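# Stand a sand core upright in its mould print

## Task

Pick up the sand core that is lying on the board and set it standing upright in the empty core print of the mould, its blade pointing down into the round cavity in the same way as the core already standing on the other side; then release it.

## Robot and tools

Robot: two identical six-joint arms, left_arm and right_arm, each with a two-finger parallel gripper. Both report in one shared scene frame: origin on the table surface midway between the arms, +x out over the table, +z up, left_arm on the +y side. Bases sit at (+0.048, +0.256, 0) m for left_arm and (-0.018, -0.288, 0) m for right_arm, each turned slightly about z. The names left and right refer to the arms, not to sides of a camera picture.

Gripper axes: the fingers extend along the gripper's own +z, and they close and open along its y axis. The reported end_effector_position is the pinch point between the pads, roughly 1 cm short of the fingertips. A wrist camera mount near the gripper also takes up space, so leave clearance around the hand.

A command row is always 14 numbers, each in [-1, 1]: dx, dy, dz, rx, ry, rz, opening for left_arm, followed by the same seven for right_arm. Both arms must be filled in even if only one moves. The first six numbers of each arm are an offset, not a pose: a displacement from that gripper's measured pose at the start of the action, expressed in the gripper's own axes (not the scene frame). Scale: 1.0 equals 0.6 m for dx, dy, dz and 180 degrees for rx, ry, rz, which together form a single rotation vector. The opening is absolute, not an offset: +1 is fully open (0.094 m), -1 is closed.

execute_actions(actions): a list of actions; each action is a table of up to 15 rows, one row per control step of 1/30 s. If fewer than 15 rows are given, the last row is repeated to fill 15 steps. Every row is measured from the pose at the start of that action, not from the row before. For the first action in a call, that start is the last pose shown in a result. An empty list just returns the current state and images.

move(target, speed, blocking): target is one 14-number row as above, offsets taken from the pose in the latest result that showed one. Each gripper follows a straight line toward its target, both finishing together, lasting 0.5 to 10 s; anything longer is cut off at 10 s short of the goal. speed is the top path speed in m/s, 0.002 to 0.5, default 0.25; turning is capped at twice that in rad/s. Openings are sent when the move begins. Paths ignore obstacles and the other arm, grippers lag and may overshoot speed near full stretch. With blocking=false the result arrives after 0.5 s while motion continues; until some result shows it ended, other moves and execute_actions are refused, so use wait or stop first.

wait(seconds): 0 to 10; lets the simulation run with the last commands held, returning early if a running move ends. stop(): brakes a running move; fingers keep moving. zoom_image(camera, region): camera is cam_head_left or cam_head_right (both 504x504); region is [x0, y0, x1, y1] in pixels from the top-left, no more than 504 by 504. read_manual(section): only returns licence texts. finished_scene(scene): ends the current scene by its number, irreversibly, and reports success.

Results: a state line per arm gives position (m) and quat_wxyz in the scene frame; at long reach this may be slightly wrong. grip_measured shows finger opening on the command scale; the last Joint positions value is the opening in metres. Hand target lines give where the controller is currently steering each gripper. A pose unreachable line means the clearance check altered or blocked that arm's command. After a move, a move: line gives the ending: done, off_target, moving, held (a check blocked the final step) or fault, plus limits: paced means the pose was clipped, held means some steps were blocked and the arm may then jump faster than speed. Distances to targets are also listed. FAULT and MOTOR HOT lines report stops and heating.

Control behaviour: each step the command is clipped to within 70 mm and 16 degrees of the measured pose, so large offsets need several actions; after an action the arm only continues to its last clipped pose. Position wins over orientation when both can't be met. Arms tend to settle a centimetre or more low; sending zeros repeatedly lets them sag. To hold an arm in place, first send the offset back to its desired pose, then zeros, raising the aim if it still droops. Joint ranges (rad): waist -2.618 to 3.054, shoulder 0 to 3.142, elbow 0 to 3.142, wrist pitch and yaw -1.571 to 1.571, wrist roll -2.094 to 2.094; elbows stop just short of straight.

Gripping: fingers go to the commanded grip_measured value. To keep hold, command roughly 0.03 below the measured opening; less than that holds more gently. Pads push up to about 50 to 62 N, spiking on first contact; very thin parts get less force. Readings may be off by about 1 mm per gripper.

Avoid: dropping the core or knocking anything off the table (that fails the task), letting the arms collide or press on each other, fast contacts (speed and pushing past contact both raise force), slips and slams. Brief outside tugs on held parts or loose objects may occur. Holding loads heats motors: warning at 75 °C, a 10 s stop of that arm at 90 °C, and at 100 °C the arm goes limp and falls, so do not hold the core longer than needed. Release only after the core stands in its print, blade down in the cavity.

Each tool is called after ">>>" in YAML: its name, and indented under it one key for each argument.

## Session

>>> execute_actions:
  actions: []

Scene clock: 0.00 s.
left_arm: end_effector_position=(+0.3541, +0.4607, +0.1154) grip_measured=+1.000 end_effector_quat_wxyz=(+0.615, +0.420, +0.570, +0.346) | right_arm: end_effector_position=(+0.3014, -0.5319, +0.2123) grip_measured=+1.000 end_effector_quat_wxyz=(-0.135, -0.361, +0.887, -0.254)
Joint positions: left_arm=[1.169 1.983 0.431 1.542 1.174 1.156 0.094] | right_arm=[-0.258  1.883  1.884 -1.367  0.55  -1.252  0.094]
Joint velocities: left_arm=[-0.002 -0.027  0.002  0.022  0.081 -0.066  0.   ] | right_arm=[ 0.002 -0.007  0.007 -0.051  0.022 -0.007  0.   ]
Motor temperatures (°C, as the motors report them): left_arm=[24 38 29 28 27 26] | right_arm=[26 40 32 30 25 25]
Hand target (left_arm): +0.354, +0.460, +0.112; +0.617, +0.415, +0.578, +0.336
Hand target (right_arm): +0.301, -0.532, +0.217; -0.133, -0.359, +0.887, -0.258

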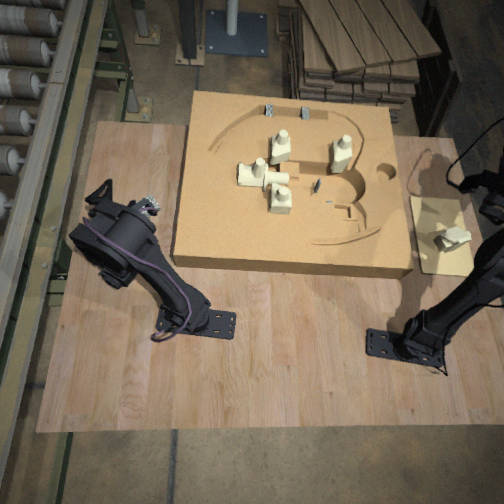

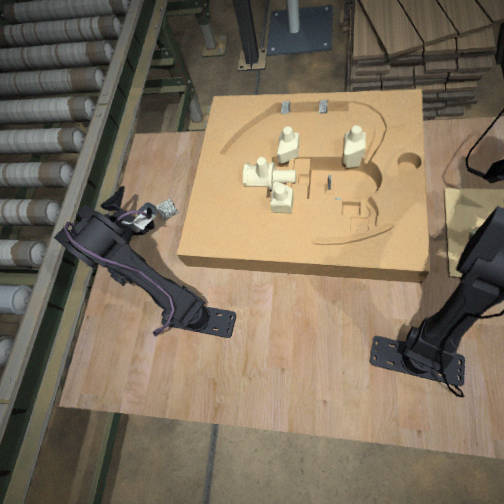

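>>> zoom_image:
  camera: "cam_head_left"
  region: [400, 185, 504, 289]

>>> zoom_image:
  camera: "cam_head_left"
  region: [260, 120, 400, 260]

>>> zoom_image:
  camera: "cam_head_right"
  region: [265, 115, 405, 255]

Region (400, 185, 504, 289) of cam_head_left's 504x504 image, scaled by 4.846, with more detail than that image has.

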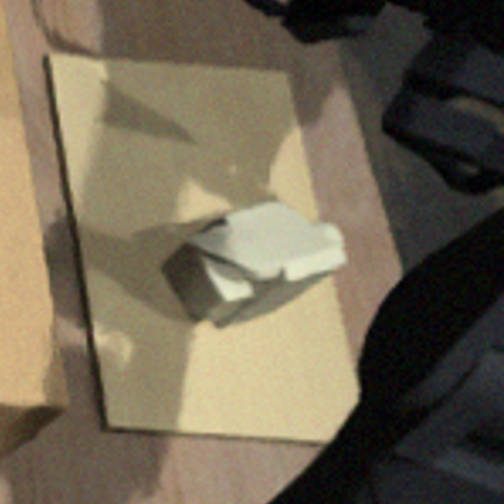

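Region (260, 120, 400, 260) of cam_head_left's 504x504 image, scaled by 3.600, with more detail than that image has.

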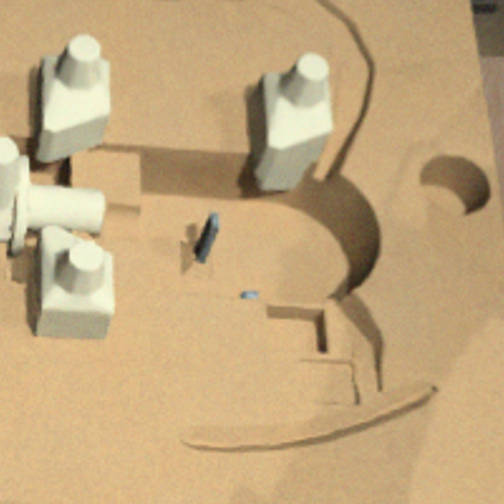

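Region (265, 115, 405, 255) of cam_head_right's 504x504 image, scaled by 3.600, with more detail than that image has.

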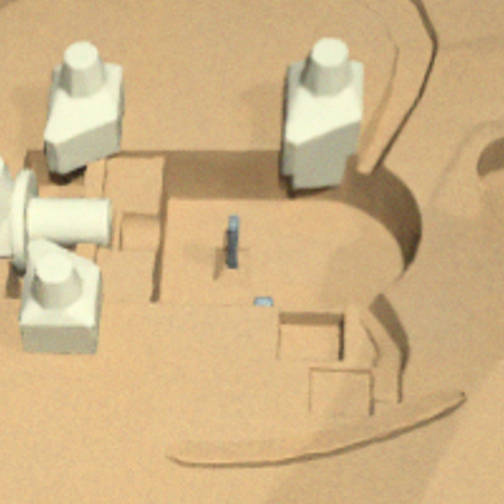

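>>> zoom_image:
  camera: "cam_head_left"
  region: [425, 215, 481, 265]

Region (425, 215, 481, 265) of cam_head_left's 504x504 image, scaled by 9.000, with more detail than that image has; it fills the top 450 rows of this view, and the rest is white.

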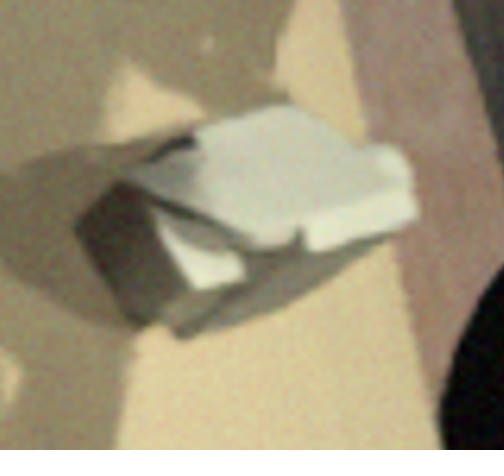

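>>> move:
  target: [-0.2725,0.1875,-0.03,0.061,0.169,-0.366,1,-0.075,0.0168,0.0148,-0.2185,0.029,0.62,1]
  speed: 0.4

>>> zoom_image:
  camera: "cam_head_left"
  region: [384, 160, 504, 280]

Scene clock: 90.10 s.
left_arm: end_effector_position=(+0.3274, +0.3667, +0.2794) grip_measured=+1.000 end_effector_quat_wxyz=(+0.505, +0.002, +0.863, +0.006) | right_arm: end_effector_position=(+0.3235, -0.5017, +0.1752) grip_measured=+1.000 end_effector_quat_wxyz=(+0.035, +0.573, +0.819, -0.004)
Joint positions: left_arm=[ 0.836  0.955  1.015 -0.696  0.602  0.411  0.094] | right_arm=[-0.394  2.059  2.105 -1.548  0.012  0.665  0.094]
Joint velocities: left_arm=[ 0.002 -0.002 -0.002 -0.051 -0.066  0.022  0.   ] | right_arm=[-0.002  0.012 -0.017  0.007 -0.007  0.022  0.   ]
Motor temperatures (°C, as the motors report them): left_arm=[24 41 30 33 27 26] | right_arm=[26 47 36 28 26 25]
Hand target (left_arm): +0.328, +0.364, +0.283; +0.501, -0.000, +0.865, -0.000
Hand target (right_arm): +0.324, -0.505, +0.180; +0.040, +0.580, +0.814, -0.001
Off the commanded pose (left_arm): 0.009 m, 1 deg.
Off the commanded pose (right_arm): 0.008 m, 4 deg.
joint sent to its limit (right arm) — the command would take joint 4 (wrist pitch) past its lower limit, so that joint was sent only as far as its limit.
move: off_target (right_arm)

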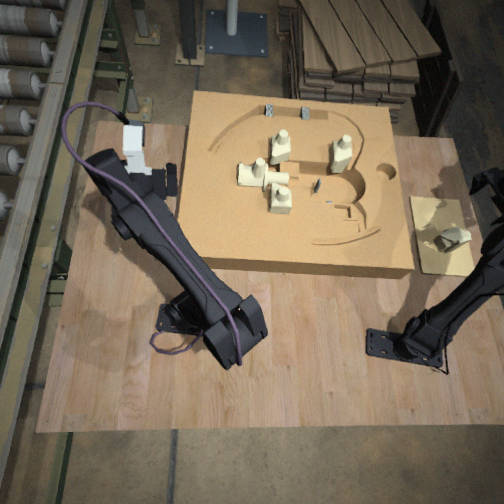

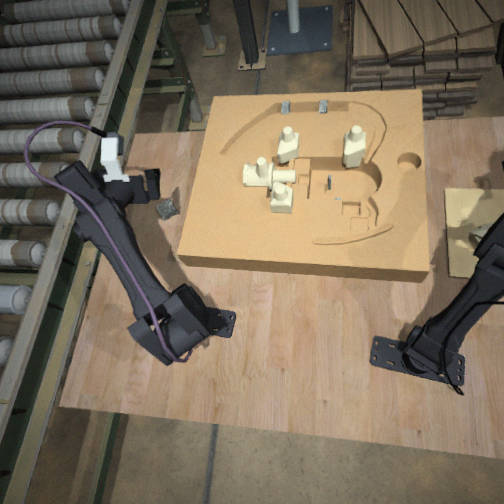

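Region (384, 160, 504, 280) of cam_head_left's 504x504 image, scaled by 4.200, with more detail than that image has.

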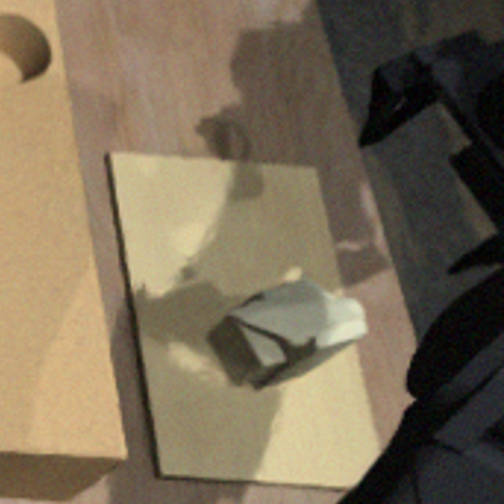

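>>> execute_actions:
  actions: []

Scene clock: 94.73 s.
left_arm: end_effector_position=(+0.3273, +0.3666, +0.2792) grip_measured=+1.000 end_effector_quat_wxyz=(+0.504, +0.001, +0.864, +0.006) | right_arm: end_effector_position=(+0.3236, -0.5016, +0.1752) grip_measured=+1.000 end_effector_quat_wxyz=(+0.035, +0.574, +0.818, -0.004)
Joint positions: left_arm=[ 0.836  0.955  1.015 -0.698  0.601  0.41   0.094] | right_arm=[-0.394  2.059  2.105 -1.548  0.011  0.666  0.094]
Joint velocities: left_arm=[-0.002 -0.012  0.012  0.066  0.007 -0.022  0.   ] | right_arm=[-0.007 -0.002 -0.012 -0.081  0.007 -0.081  0.   ]
Motor temperatures (°C, as the motors report them): left_arm=[24 40 31 33 27 26] | right_arm=[26 47 36 28 26 25]
Hand target (left_arm): +0.328, +0.364, +0.283; +0.501, -0.000, +0.865, -0.000
Hand target (right_arm): +0.324, -0.505, +0.180; +0.040, +0.580, +0.814, -0.001
Off the commanded pose (left_arm): 0.009 m, 1 deg.
Off the commanded pose (right_arm): 0.008 m, 4 deg.

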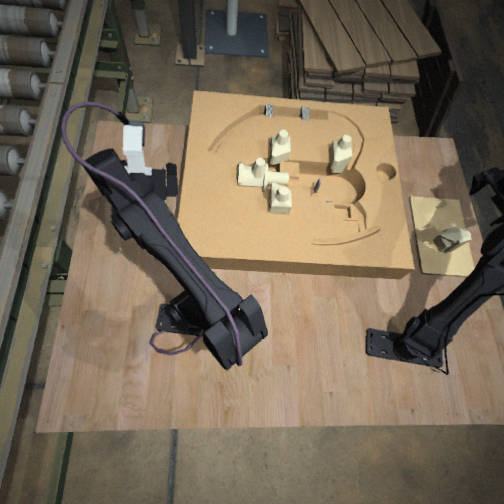

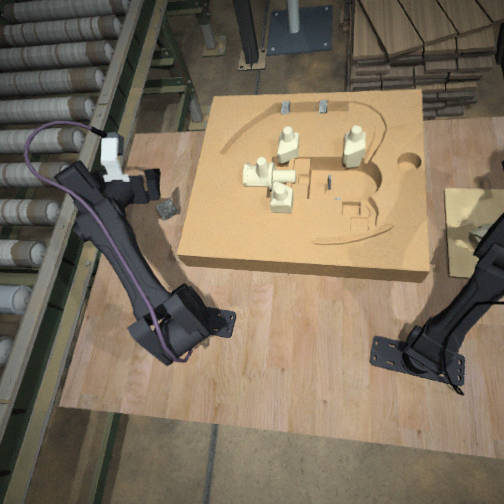

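>>> move:
  target: [0,0,0,0,0,0,1, 0,0,0.11,0,0,0,1]
  speed: 0.12

>>> zoom_image:
  camera: "cam_head_left"
  region: [384, 160, 504, 280]

Scene clock: 97.23 s.
left_arm: end_effector_position=(+0.3275, +0.3668, +0.2796) grip_measured=+1.000 end_effector_quat_wxyz=(+0.505, +0.001, +0.863, +0.007) | right_arm: end_effector_position=(+0.3268, -0.5036, +0.1059) grip_measured=+1.000 end_effector_quat_wxyz=(+0.024, +0.574, +0.818, -0.004)
Joint positions: left_arm=[ 0.836  0.955  1.015 -0.696  0.601  0.41   0.094] | right_arm=[-0.394  2.054  1.82  -1.29   0.011  0.666  0.094]
Joint velocities: left_arm=[ 0.002  0.007 -0.002  0.037 -0.022  0.037  0.   ] | right_arm=[ 0.002 -0.017  0.007 -0.051  0.007  0.007  0.   ]
Motor temperatures (°C, as the motors report them): left_arm=[24 40 32 33 27 26] | right_arm=[26 47 36 28 26 25]
Hand target (left_arm): +0.327, +0.367, +0.279; +0.504, +0.001, +0.864, +0.006
Hand target (right_arm): +0.327, -0.504, +0.109; +0.034, +0.574, +0.818, -0.004
Off the commanded pose (left_arm): 0.000 m, 0 deg.
Off the commanded pose (right_arm): 0.004 m, 1 deg.
move: done

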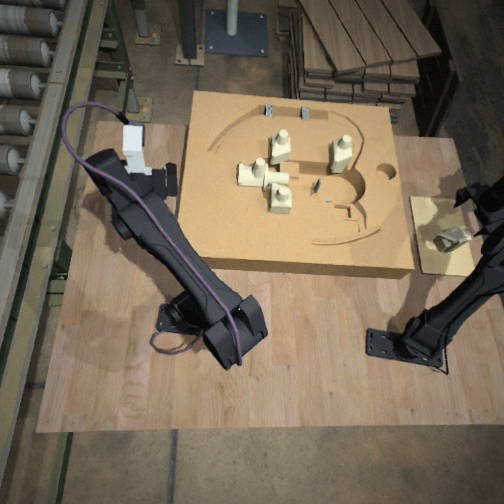

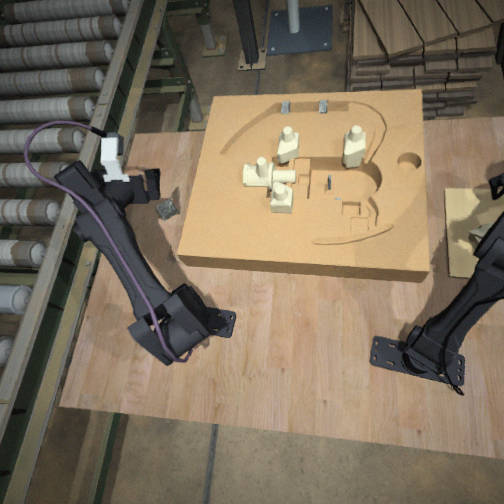

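Region (384, 160, 504, 280) of cam_head_left's 504x504 image, scaled by 4.200, with more detail than that image has.

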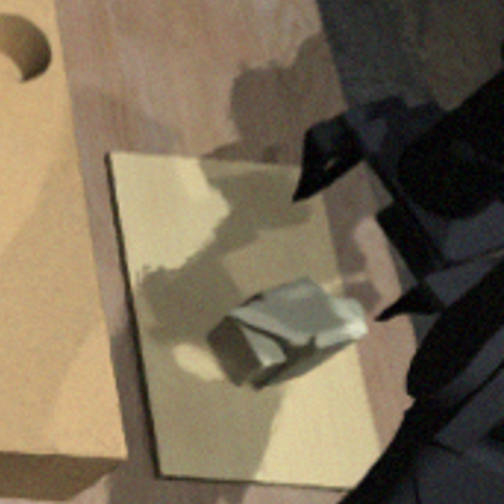

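>>> move:
  target: [0,0,0,0,0,0,1, 0,-0.028,0.03,0,0,-0.02,1]
  speed: 0.06

>>> zoom_image:
  camera: "cam_head_left"
  region: [384, 160, 504, 280]

Scene clock: 104.53 s.
left_arm: end_effector_position=(+0.3277, +0.3670, +0.2800) grip_measured=+1.000 end_effector_quat_wxyz=(+0.506, +0.002, +0.863, +0.007) | right_arm: end_effector_position=(+0.3129, -0.5078, +0.0845) grip_measured=+1.000 end_effector_quat_wxyz=(+0.013, +0.549, +0.836, -0.005)
Joint positions: left_arm=[ 0.836  0.955  1.015 -0.693  0.601  0.41   0.094] | right_arm=[-0.422  2.039  1.714 -1.219  0.011  0.578  0.094]
Joint velocities: left_arm=[-0.012  0.002  0.002 -0.051 -0.007 -0.022  0.   ] | right_arm=[-0.002 -0.017  0.007  0.022 -0.022 -0.081  0.   ]
Motor temperatures (°C, as the motors report them): left_arm=[24 39 32 34 27 26] | right_arm=[26 49 35 28 26 25]
Hand target (left_arm): +0.327, +0.367, +0.280; +0.505, +0.001, +0.863, +0.007
Hand target (right_arm): +0.311, -0.510, +0.088; +0.023, +0.548, +0.836, -0.006
Off the commanded pose (left_arm): 0.000 m, 0 deg.
Off the commanded pose (right_arm): 0.004 m, 1 deg.
move: done

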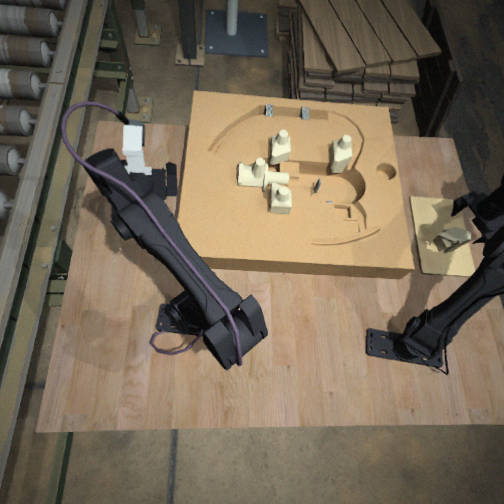

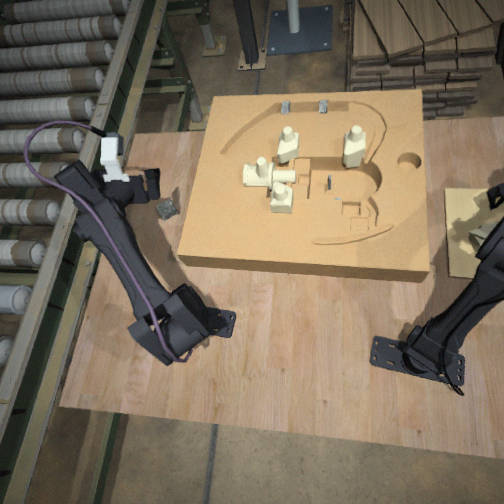

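Region (384, 160, 504, 280) of cam_head_left's 504x504 image, scaled by 4.200, with more detail than that image has.

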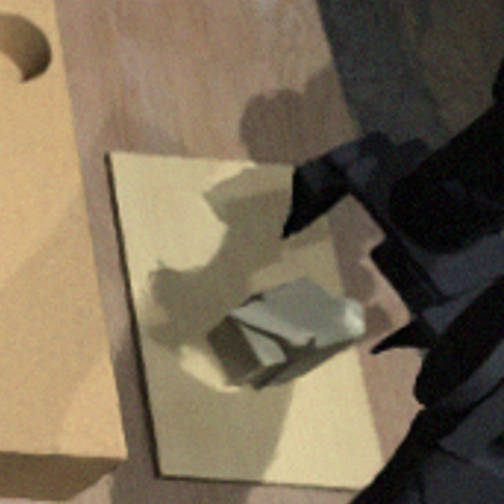

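>>> move:
  target: [0,0,0,0,0,0,1, 0,0,0.066,0,0,0,1]
  speed: 0.05

>>> zoom_image:
  camera: "cam_head_left"
  region: [384, 160, 504, 280]

Scene clock: 107.63 s.
left_arm: end_effector_position=(+0.3279, +0.3672, +0.2804) grip_measured=+1.000 end_effector_quat_wxyz=(+0.507, +0.002, +0.862, +0.008) | right_arm: end_effector_position=(+0.3143, -0.5087, +0.0507) grip_measured=+1.000 end_effector_quat_wxyz=(+0.015, +0.549, +0.836, -0.005)
Joint positions: left_arm=[ 0.836  0.955  1.015 -0.691  0.601  0.41   0.094] | right_arm=[-0.422  2.063  1.614 -1.092  0.011  0.577  0.094]
Joint velocities: left_arm=[-0.012 -0.002 -0.012 -0.007 -0.007 -0.022  0.   ] | right_arm=[ 0.017  0.007 -0.007 -0.007 -0.022  0.037  0.   ]
Motor temperatures (°C, as the motors report them): left_arm=[24 39 32 34 27 26] | right_arm=[26 49 35 28 25 25]
Hand target (left_arm): +0.328, +0.367, +0.280; +0.506, +0.002, +0.863, +0.007
Hand target (right_arm): +0.313, -0.508, +0.045; +0.013, +0.549, +0.836, -0.005
Off the commanded pose (left_arm): 0.000 m, 0 deg.
Off the commanded pose (right_arm): 0.006 m, 0 deg.
move: done

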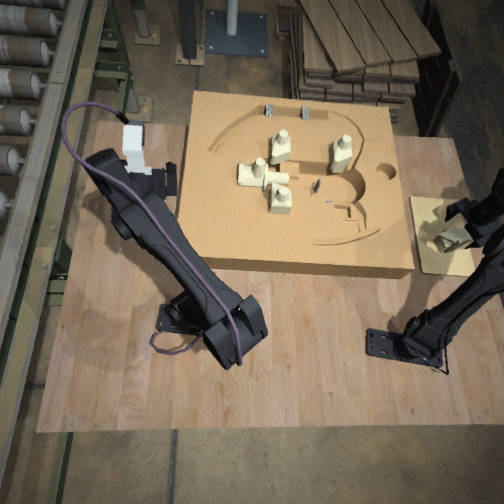

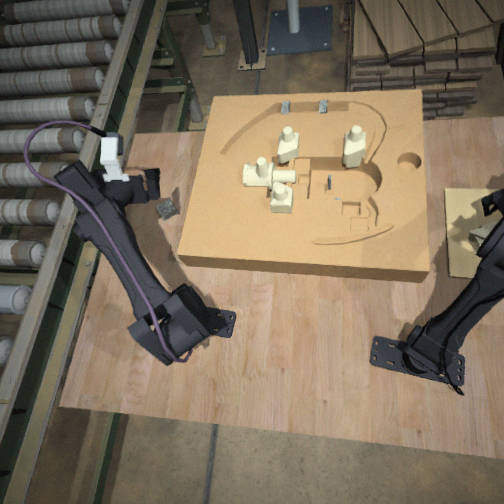

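Region (384, 160, 504, 280) of cam_head_left's 504x504 image, scaled by 4.200, with more detail than that image has.

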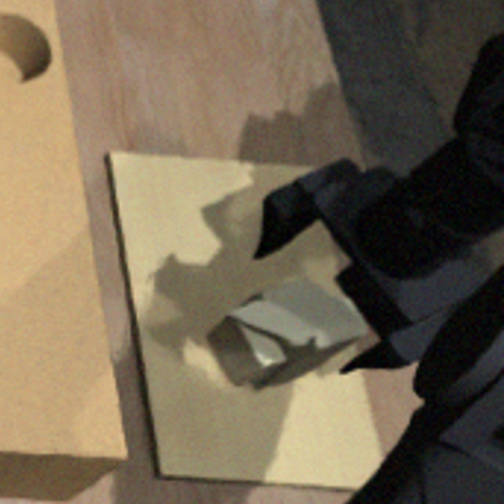

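>>> move:
  target: [0,0,0,0,0,0,1, -0.017,0,0.022,0,0,0,1]
  speed: 0.03

>>> zoom_image:
  camera: "cam_head_left"
  region: [384, 160, 504, 280]

Scene clock: 117.43 s.
left_arm: end_effector_position=(+0.3281, +0.3674, +0.2808) grip_measured=+1.000 end_effector_quat_wxyz=(+0.507, +0.003, +0.862, +0.009) | right_arm: end_effector_position=(+0.3128, -0.5108, +0.0359) grip_measured=+1.000 end_effector_quat_wxyz=(+0.001, +0.549, +0.836, -0.005)
Joint positions: left_arm=[ 0.836  0.955  1.015 -0.689  0.601  0.41   0.094] | right_arm=[-0.428  2.102  1.614 -1.08   0.011  0.571  0.094]
Joint velocities: left_arm=[-0.002  0.002 -0.002 -0.066 -0.095  0.007  0.   ] | right_arm=[-0.012 -0.007  0.007  0.051  0.007  0.022  0.   ]
Motor temperatures (°C, as the motors report them): left_arm=[24 38 33 35 27 26] | right_arm=[26 49 34 27 25 25]
Hand target (left_arm): +0.328, +0.367, +0.280; +0.507, +0.002, +0.862, +0.008
Hand target (right_arm): +0.318, -0.518, +0.038; +0.015, +0.549, +0.836, -0.006
Off the commanded pose (left_arm): 0.000 m, 0 deg.
Off the commanded pose (right_arm): 0.010 m, 2 deg.
move: done

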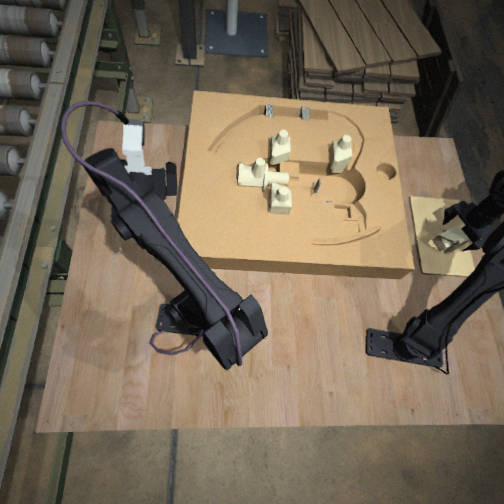

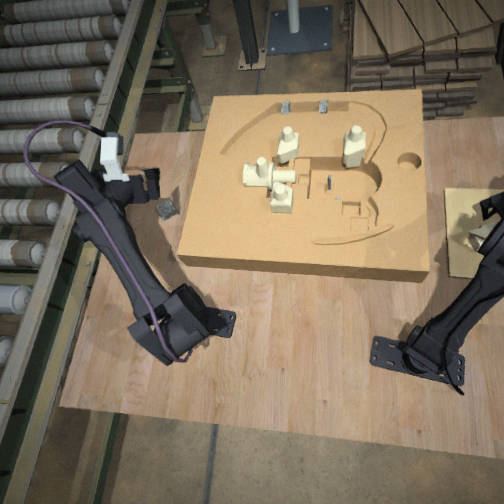

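Region (384, 160, 504, 280) of cam_head_left's 504x504 image, scaled by 4.200, with more detail than that image has.

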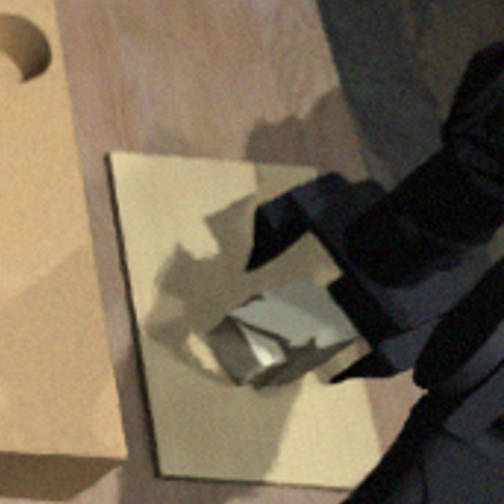

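>>> execute_actions:
  actions:
    - [[0,0,0,0,0,0,1, -0.018,0,-0.004,0,0,0,1],[0,0,0,0,0,0,1, -0.021,0,-0.004,0,0,0,1],[0,0,0,0,0,0,1, -0.024,0,-0.004,0,0,0,1],[0,0,0,0,0,0,1, -0.027,0,-0.004,0,0,0,1],[0,0,0,0,0,0,1, -0.030,0,-0.004,0,0,0,1],[0,0,0,0,0,0,1, -0.033,0,-0.004,0,0,0,1]]

>>> wait:
  seconds: 0.5

>>> zoom_image:
  camera: "cam_head_left"
  region: [384, 160, 504, 280]

Scene clock: 119.67 s.
left_arm: end_effector_position=(+0.3284, +0.3676, +0.2812) grip_measured=+1.000 end_effector_quat_wxyz=(+0.508, +0.003, +0.861, +0.009) | right_arm: end_effector_position=(+0.3177, -0.5243, +0.0323) grip_measured=+1.000 end_effector_quat_wxyz=(-0.003, +0.550, +0.835, -0.005)
Joint positions: left_arm=[ 0.836  0.955  1.015 -0.687  0.601  0.41   0.094] | right_arm=[-0.449  2.158  1.687 -1.105  0.011  0.554  0.094]
Joint velocities: left_arm=[ 0.007  0.002 -0.017 -0.037 -0.051  0.11   0.   ] | right_arm=[-0.002 -0.017  0.027  0.007  0.007  0.066  0.   ]
Motor temperatures (°C, as the motors report them): left_arm=[24 38 33 35 27 26] | right_arm=[26 49 35 27 25 25]
Hand target (left_arm): +0.328, +0.367, +0.281; +0.507, +0.003, +0.862, +0.009
Hand target (right_arm): +0.320, -0.529, +0.038; +0.001, +0.549, +0.836, -0.006
Off the commanded pose (left_arm): 0.000 m, 0 deg.
Off the commanded pose (right_arm): 0.008 m, 0 deg.

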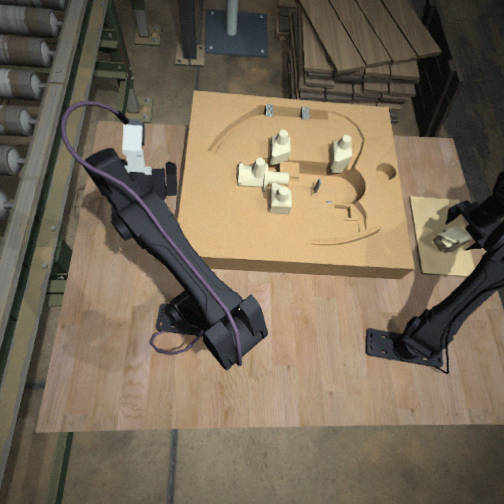

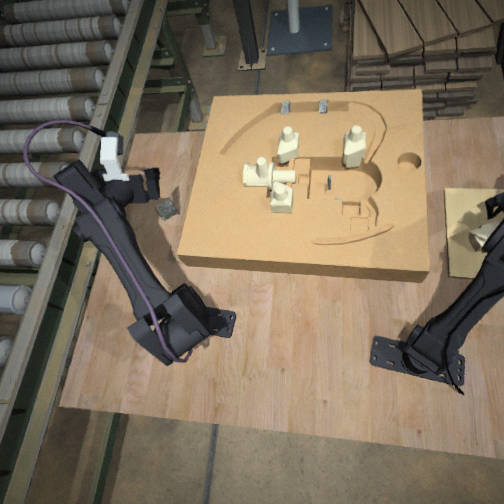

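Scene clock: 120.17 s.
left_arm: end_effector_position=(+0.3284, +0.3676, +0.2812) grip_measured=+1.000 end_effector_quat_wxyz=(+0.508, +0.003, +0.861, +0.009) | right_arm: end_effector_position=(+0.3170, -0.5238, +0.0324) grip_measured=+1.000 end_effector_quat_wxyz=(-0.004, +0.550, +0.835, -0.005)
Joint positions: left_arm=[ 0.836  0.955  1.015 -0.687  0.601  0.41   0.094] | right_arm=[-0.449  2.158  1.687 -1.109  0.011  0.553  0.094]
Joint velocities: left_arm=[-0.002  0.007  0.002 -0.007 -0.037  0.007  0.   ] | right_arm=[ 0.007 -0.002 -0.017 -0.007 -0.007 -0.007  0.   ]
Motor temperatures (°C, as the motors report them): left_arm=[24 38 33 35 27 26] | right_arm=[26 49 35 27 25 25]
Hand target (left_arm): +0.328, +0.367, +0.281; +0.507, +0.002, +0.862, +0.008
Hand target (right_arm): +0.320, -0.529, +0.038; +0.001, +0.549, +0.836, -0.006
Off the commanded pose (left_arm): 0.000 m, 0 deg.
Off the commanded pose (right_arm): 0.009 m, 1 deg.
wait: 0.50 s; at rest by 0.17 s

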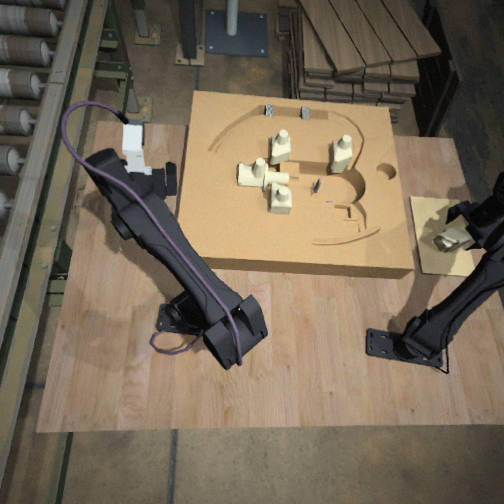

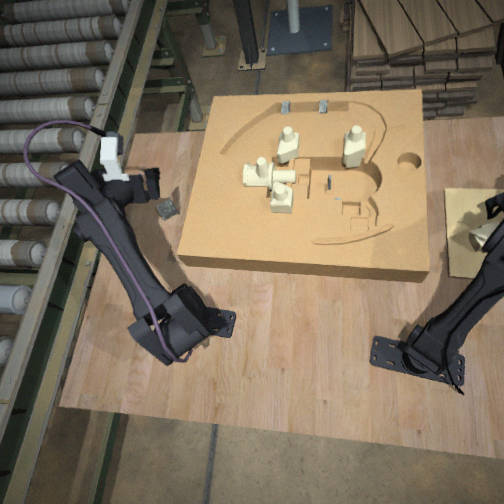

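Region (384, 160, 504, 280) of cam_head_left's 504x504 image, scaled by 4.200, with more detail than that image has.

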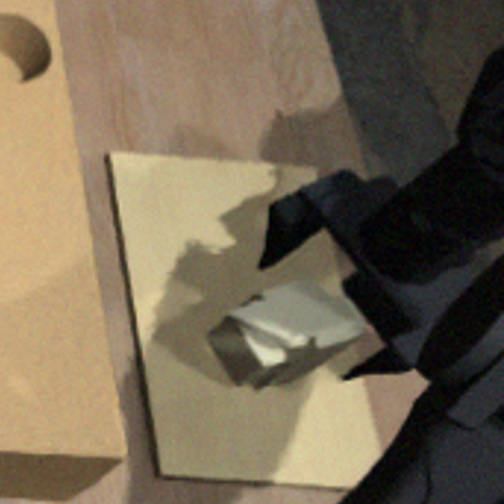

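Close the gripper gradually.

>>> execute_actions:
  actions:
    - [[0,0,0,0,0,0,1, 0,0,-0.006,0,0,0,0.9],[0,0,0,0,0,0,1, 0,0,-0.006,0,0,0,0.8],[0,0,0,0,0,0,1, 0,0,-0.006,0,0,0,0.7],[0,0,0,0,0,0,1, 0,0,-0.006,0,0,0,0.62],[0,0,0,0,0,0,1, 0,0,-0.006,0,0,0,0.56],[0,0,0,0,0,0,1, 0,0,-0.006,0,0,0,0.5],[0,0,0,0,0,0,1, 0,0,-0.006,0,0,0,0.46],[0,0,0,0,0,0,1, 0,0,-0.006,0,0,0,0.42],[0,0,0,0,0,0,1, 0,0,-0.006,0,0,0,0.39],[0,0,0,0,0,0,1, 0,0,-0.006,0,0,0,0.36],[0,0,0,0,0,0,1, 0,0,-0.006,0,0,0,0.33],[0,0,0,0,0,0,1, 0,0,-0.006,0,0,0,0.31],[0,0,0,0,0,0,1, 0,0,-0.006,0,0,0,0.29],[0,0,0,0,0,0,1, 0,0,-0.006,0,0,0,0.27],[0,0,0,0,0,0,1, 0,0,-0.006,0,0,0,0.25]]
    - [[0,0,0,0,0,0,1, 0,0,-0.006,0,0,0,0.24],[0,0,0,0,0,0,1, 0,0,-0.006,0,0,0,0.23],[0,0,0,0,0,0,1, 0,0,-0.006,0,0,0,0.22],[0,0,0,0,0,0,1, 0,0,-0.006,0,0,0,0.21],[0,0,0,0,0,0,1, 0,0,-0.006,0,0,0,0.20],[0,0,0,0,0,0,1, 0,0,-0.006,0,0,0,0.19],[0,0,0,0,0,0,1, 0,0,-0.006,0,0,0,0.18],[0,0,0,0,0,0,1, 0,0,-0.006,0,0,0,0.17],[0,0,0,0,0,0,1, 0,0,-0.006,0,0,0,0.16],[0,0,0,0,0,0,1, 0,0,-0.006,0,0,0,0.15]]

>>> zoom_image:
  camera: "cam_head_left"
  region: [384, 160, 504, 280]

Scene clock: 125.97 s.
left_arm: end_effector_position=(+0.3288, +0.3680, +0.2820) grip_measured=+1.000 end_effector_quat_wxyz=(+0.509, +0.004, +0.860, +0.010) | right_arm: end_effector_position=(+0.3141, -0.5267, +0.0324) grip_measured=+0.152 end_effector_quat_wxyz=(-0.006, +0.549, +0.836, -0.016)
Joint positions: left_arm=[ 0.836  0.955  1.015 -0.682  0.601  0.41   0.094] | right_arm=[-0.449  2.158  1.687 -1.112  0.033  0.55   0.054]
Joint velocities: left_arm=[-0.002  0.002  0.002 -0.051 -0.022  0.007  0.   ] | right_arm=[-0.002 -0.007 -0.002  0.022 -0.066 -0.066  0.001]
Motor temperatures (°C, as the motors report them): left_arm=[24 37 33 35 27 26] | right_arm=[26 49 35 27 25 25]
Hand target (left_arm): +0.329, +0.368, +0.282; +0.509, +0.003, +0.861, +0.010
Hand target (right_arm): +0.316, -0.525, +0.036; -0.006, +0.549, +0.835, -0.010
Off the commanded pose (left_arm): 0.000 m, 0 deg.
Off the commanded pose (right_arm): 0.004 m, 1 deg.

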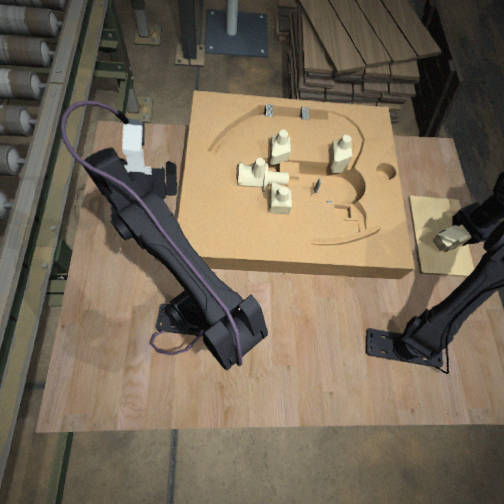

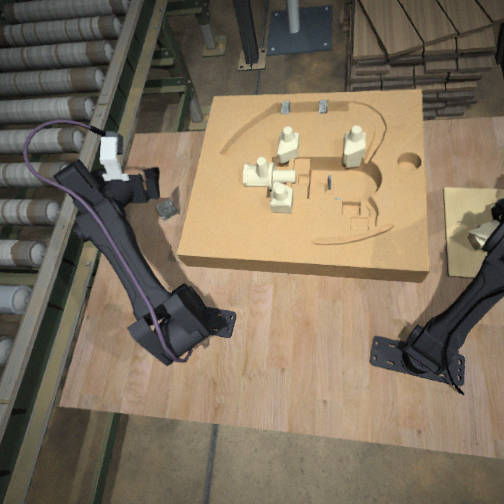

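Region (384, 160, 504, 280) of cam_head_left's 504x504 image, scaled by 4.200, with more detail than that image has.

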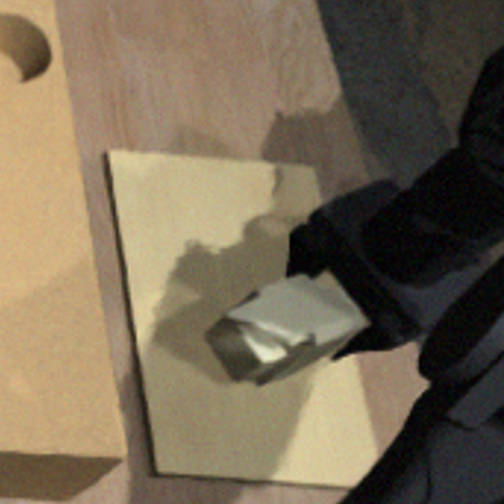

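>>> execute_actions:
  actions:
    - [[0,0,0,0,0,0,1, 0,0,-0.006,0,0,0,0.14],[0,0,0,0,0,0,1, 0,0,-0.006,0,0,0,0.13],[0,0,0,0,0,0,1, 0,0,-0.006,0,0,0,0.12],[0,0,0,0,0,0,1, 0,0,-0.006,0,0,0,0.11],[0,0,0,0,0,0,1, 0,0,-0.006,0,0,0,0.10],[0,0,0,0,0,0,1, 0,0,-0.006,0,0,0,0.09],[0,0,0,0,0,0,1, 0,0,-0.006,0,0,0,0.08],[0,0,0,0,0,0,1, 0,0,-0.006,0,0,0,0.07],[0,0,0,0,0,0,1, 0,0,-0.006,0,0,0,0.06]]

>>> zoom_image:
  camera: "cam_head_left"
  region: [384, 160, 504, 280]

Scene clock: 128.10 s.
left_arm: end_effector_position=(+0.3290, +0.3682, +0.2824) grip_measured=+1.000 end_effector_quat_wxyz=(+0.510, +0.004, +0.860, +0.011) | right_arm: end_effector_position=(+0.3128, -0.5285, +0.0325) grip_measured=+0.062 end_effector_quat_wxyz=(-0.007, +0.548, +0.836, -0.023)
Joint positions: left_arm=[ 0.836  0.955  1.015 -0.68   0.601  0.41   0.094] | right_arm=[-0.449  2.158  1.687 -1.112  0.046  0.549  0.05 ]
Joint velocities: left_arm=[ 0.007  0.007  0.002  0.022 -0.051  0.022  0.   ] | right_arm=[-0.017  0.002  0.007 -0.022 -0.037  0.081 -0.001]
Motor temperatures (°C, as the motors report them): left_arm=[24 37 33 35 27 26] | right_arm=[26 49 35 27 25 25]
Hand target (left_arm): +0.329, +0.368, +0.282; +0.509, +0.004, +0.860, +0.010
Hand target (right_arm): +0.314, -0.527, +0.036; -0.006, +0.549, +0.836, -0.016
Off the commanded pose (left_arm): 0.000 m, 0 deg.
Off the commanded pose (right_arm): 0.004 m, 1 deg.

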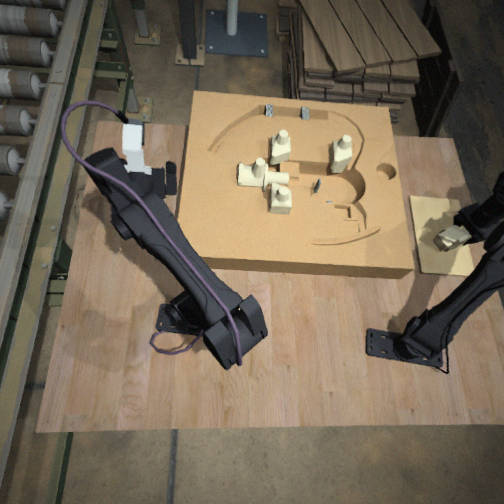

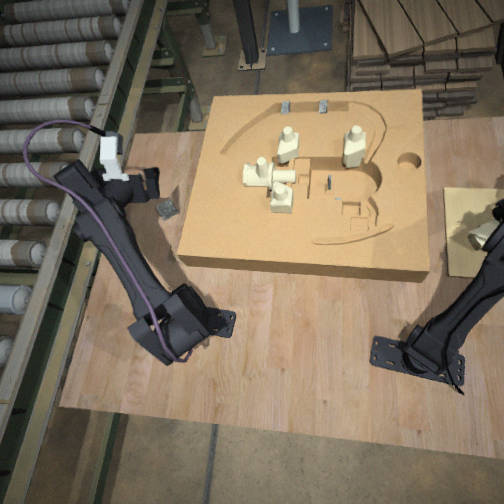

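Region (384, 160, 504, 280) of cam_head_left's 504x504 image, scaled by 4.200, with more detail than that image has.

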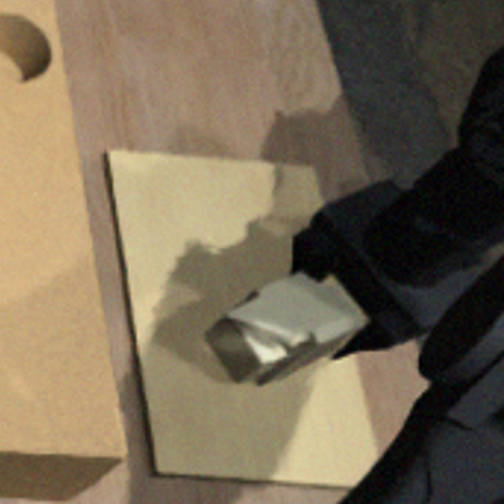

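>>> execute_actions:
  actions:
    - [[0,0,0,0,0,0,1, 0,0,-0.008,0,0,0,0.15],[0,0,0,0,0,0,1, 0,0,-0.008,0,0,0,0.25],[0,0,0,0,0,0,1, 0,0,-0.008,0,0,0,0.35],[0,0,0,0,0,0,1, 0,0,-0.008,0,0,0,0.45],[0,0,0,0,0,0,1, 0,0,-0.008,0,0,0,0.55],[0,0,0,0,0,0,1, 0,0,-0.008,0,0,0,0.65],[0,0,0,0,0,0,1, 0,0,-0.008,0,0,0,0.75],[0,0,0,0,0,0,1, 0,0,-0.008,0,0,0,0.85],[0,0,0,0,0,0,1, 0,0,-0.008,0,0,0,1]]
    - [[0,0,0,0,0,0,1, 0.005,0,-0.01,0,0,0,1],[0,0,0,0,0,0,1, 0.01,0,-0.01,0,0,0,1],[0,0,0,0,0,0,1, 0.015,0,-0.01,0,0,0,1],[0,0,0,0,0,0,1, 0.02,0,-0.01,0,0,0,1],[0,0,0,0,0,0,1, 0.025,0,-0.01,0,0,0,1],[0,0,0,0,0,0,1, 0.03,0,-0.01,0,0,0,1],[0,0,0,0,0,0,1, 0.035,0,-0.01,0,0,0,1],[0,0,0,0,0,0,1, 0.04,0,-0.01,0,0,0,1],[0,0,0,0,0,0,1, 0.045,0,-0.01,0,0,0,1],[0,0,0,0,0,0,1, 0.05,0,-0.01,0,0,0,1]]

>>> wait:
  seconds: 0.5

>>> zoom_image:
  camera: "cam_head_left"
  region: [384, 160, 504, 280]

Scene clock: 134.03 s.
left_arm: end_effector_position=(+0.3295, +0.3686, +0.2832) grip_measured=+1.000 end_effector_quat_wxyz=(+0.512, +0.005, +0.859, +0.013) | right_arm: end_effector_position=(+0.2985, -0.5012, +0.0365) grip_measured=+1.000 end_effector_quat_wxyz=(-0.021, +0.544, +0.839, -0.023)
Joint positions: left_arm=[ 0.836  0.955  1.015 -0.675  0.601  0.41   0.094] | right_arm=[-0.412  2.078  1.577 -1.112  0.045  0.577  0.094]
Joint velocities: left_arm=[-0.007 -0.007  0.012 -0.037 -0.051 -0.037  0.   ] | right_arm=[ 0.007 -0.032  0.012  0.037  0.022  0.007  0.   ]
Motor temperatures (°C, as the motors report them): left_arm=[24 37 33 35 27 26] | right_arm=[26 50 35 27 25 25]
Hand target (left_arm): +0.329, +0.368, +0.283; +0.511, +0.004, +0.859, +0.012
Hand target (right_arm): +0.300, -0.500, +0.039; -0.009, +0.548, +0.836, -0.022
Off the commanded pose (left_arm): 0.000 m, 0 deg.
Off the commanded pose (right_arm): 0.003 m, 1 deg.

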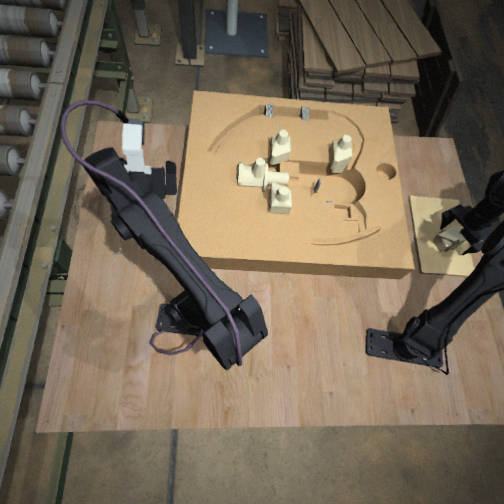

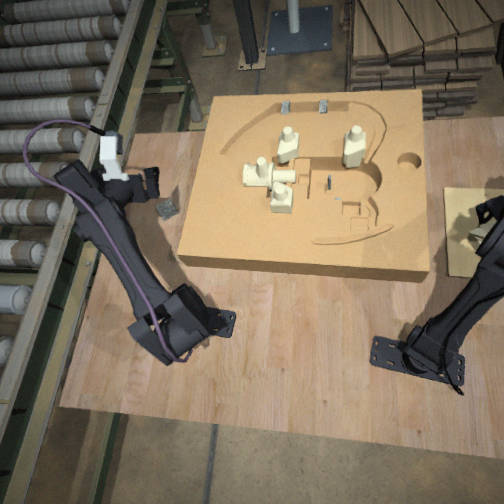

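Scene clock: 134.53 s.
left_arm: end_effector_position=(+0.3295, +0.3686, +0.2832) grip_measured=+1.000 end_effector_quat_wxyz=(+0.512, +0.005, +0.859, +0.013) | right_arm: end_effector_position=(+0.2997, -0.5019, +0.0365) grip_measured=+1.000 end_effector_quat_wxyz=(-0.018, +0.546, +0.837, -0.023)
Joint positions: left_arm=[ 0.836  0.955  1.015 -0.675  0.601  0.41   0.094] | right_arm=[-0.412  2.077  1.577 -1.107  0.045  0.582  0.094]
Joint velocities: left_arm=[-0.012  0.002 -0.002 -0.081  0.022 -0.007  0.   ] | right_arm=[ 0.002  0.027  0.002  0.037 -0.022 -0.007  0.   ]
Motor temperatures (°C, as the motors report them): left_arm=[24 37 33 35 27 26] | right_arm=[26 50 35 27 25 25]
Hand target (left_arm): +0.329, +0.368, +0.283; +0.511, +0.004, +0.859, +0.012
Hand target (right_arm): +0.300, -0.500, +0.039; -0.009, +0.548, +0.836, -0.022
Off the commanded pose (left_arm): 0.000 m, 0 deg.
Off the commanded pose (right_arm): 0.002 m, 1 deg.
wait: 0.50 s; at rest by 0.17 s

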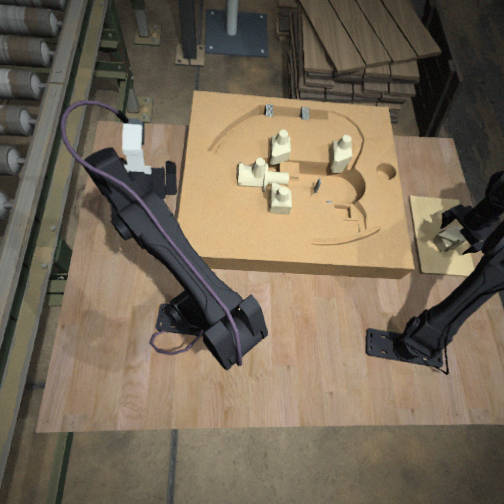

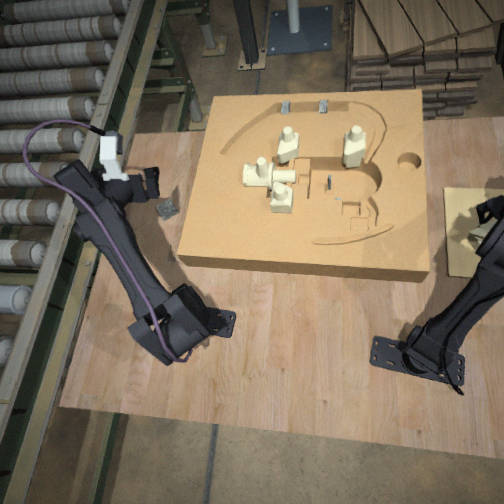

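Region (384, 160, 504, 280) of cam_head_left's 504x504 image, scaled by 4.200, with more detail than that image has.

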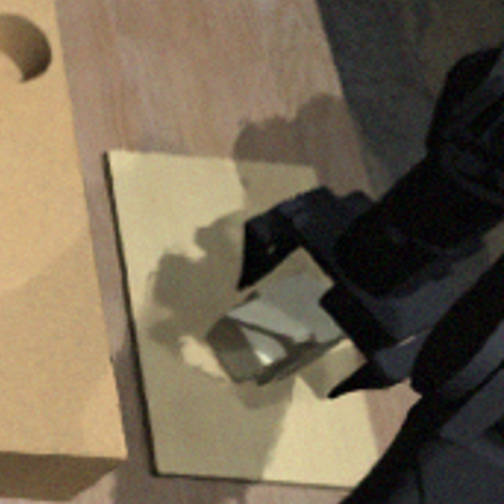

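>>> execute_actions:
  actions:
    - [[0,0,0,0,0,0,1, 0,0,0.0,0,0,0,1],[0,0,0,0,0,0,1, 0,0,0.003,0,0,0,1],[0,0,0,0,0,0,1, 0,0,0.006,0,0,0,1],[0,0,0,0,0,0,1, 0,0,0.009,0,0,0,1],[0,0,0,0,0,0,1, 0,0,0.012,0,0,0,1]]

>>> wait:
  seconds: 0.3

Scene clock: 136.37 s.
left_arm: end_effector_position=(+0.3297, +0.3688, +0.2837) grip_measured=+1.000 end_effector_quat_wxyz=(+0.513, +0.005, +0.859, +0.013) | right_arm: end_effector_position=(+0.3014, -0.5031, +0.0365) grip_measured=+1.000 end_effector_quat_wxyz=(-0.014, +0.546, +0.837, -0.023)
Joint positions: left_arm=[ 0.836  0.955  1.015 -0.672  0.601  0.41   0.094] | right_arm=[-0.412  2.077  1.577 -1.098  0.045  0.582  0.094]
Joint velocities: left_arm=[ 0.002 -0.027 -0.012 -0.007 -0.007  0.066  0.   ] | right_arm=[ 0.007  0.012  0.007  0.022 -0.037 -0.066  0.   ]
Motor temperatures (°C, as the motors report them): left_arm=[24 37 33 35 27 26] | right_arm=[26 50 35 27 25 25]
Hand target (left_arm): +0.329, +0.369, +0.283; +0.512, +0.005, +0.859, +0.012
Hand target (right_arm): +0.299, -0.502, +0.029; -0.018, +0.546, +0.837, -0.023
Off the commanded pose (left_arm): 0.000 m, 0 deg.
Off the commanded pose (right_arm): 0.008 m, 0 deg.

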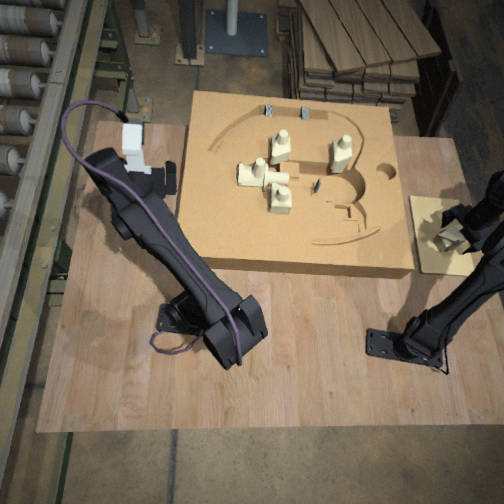

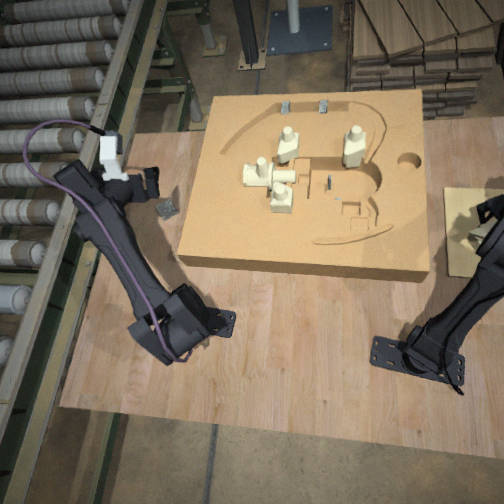

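Scene clock: 136.67 s.
left_arm: end_effector_position=(+0.3297, +0.3688, +0.2837) grip_measured=+1.000 end_effector_quat_wxyz=(+0.513, +0.005, +0.858, +0.013) | right_arm: end_effector_position=(+0.3015, -0.5031, +0.0365) grip_measured=+1.000 end_effector_quat_wxyz=(-0.014, +0.546, +0.837, -0.023)
Joint positions: left_arm=[ 0.836  0.955  1.015 -0.672  0.601  0.41   0.094] | right_arm=[-0.412  2.077  1.577 -1.098  0.045  0.582  0.094]
Joint velocities: left_arm=[ 0.002  0.017  0.022 -0.022  0.022  0.051  0.   ] | right_arm=[-0.012 -0.007  0.007 -0.022 -0.022  0.037  0.   ]
Motor temperatures (°C, as the motors report them): left_arm=[24 37 33 35 27 26] | right_arm=[26 50 35 27 25 25]
Hand target (left_arm): +0.330, +0.369, +0.283; +0.512, +0.005, +0.859, +0.013
Hand target (right_arm): +0.299, -0.502, +0.029; -0.018, +0.546, +0.837, -0.023
Off the commanded pose (left_arm): 0.001 m, 0 deg.
Off the commanded pose (right_arm): 0.008 m, 1 deg.
wait: 0.30 s; at rest by 0.17 s

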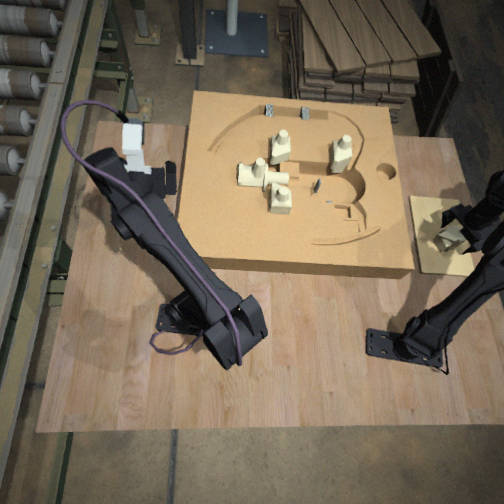

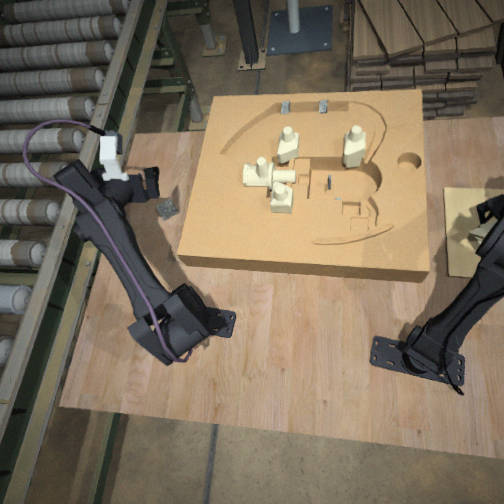

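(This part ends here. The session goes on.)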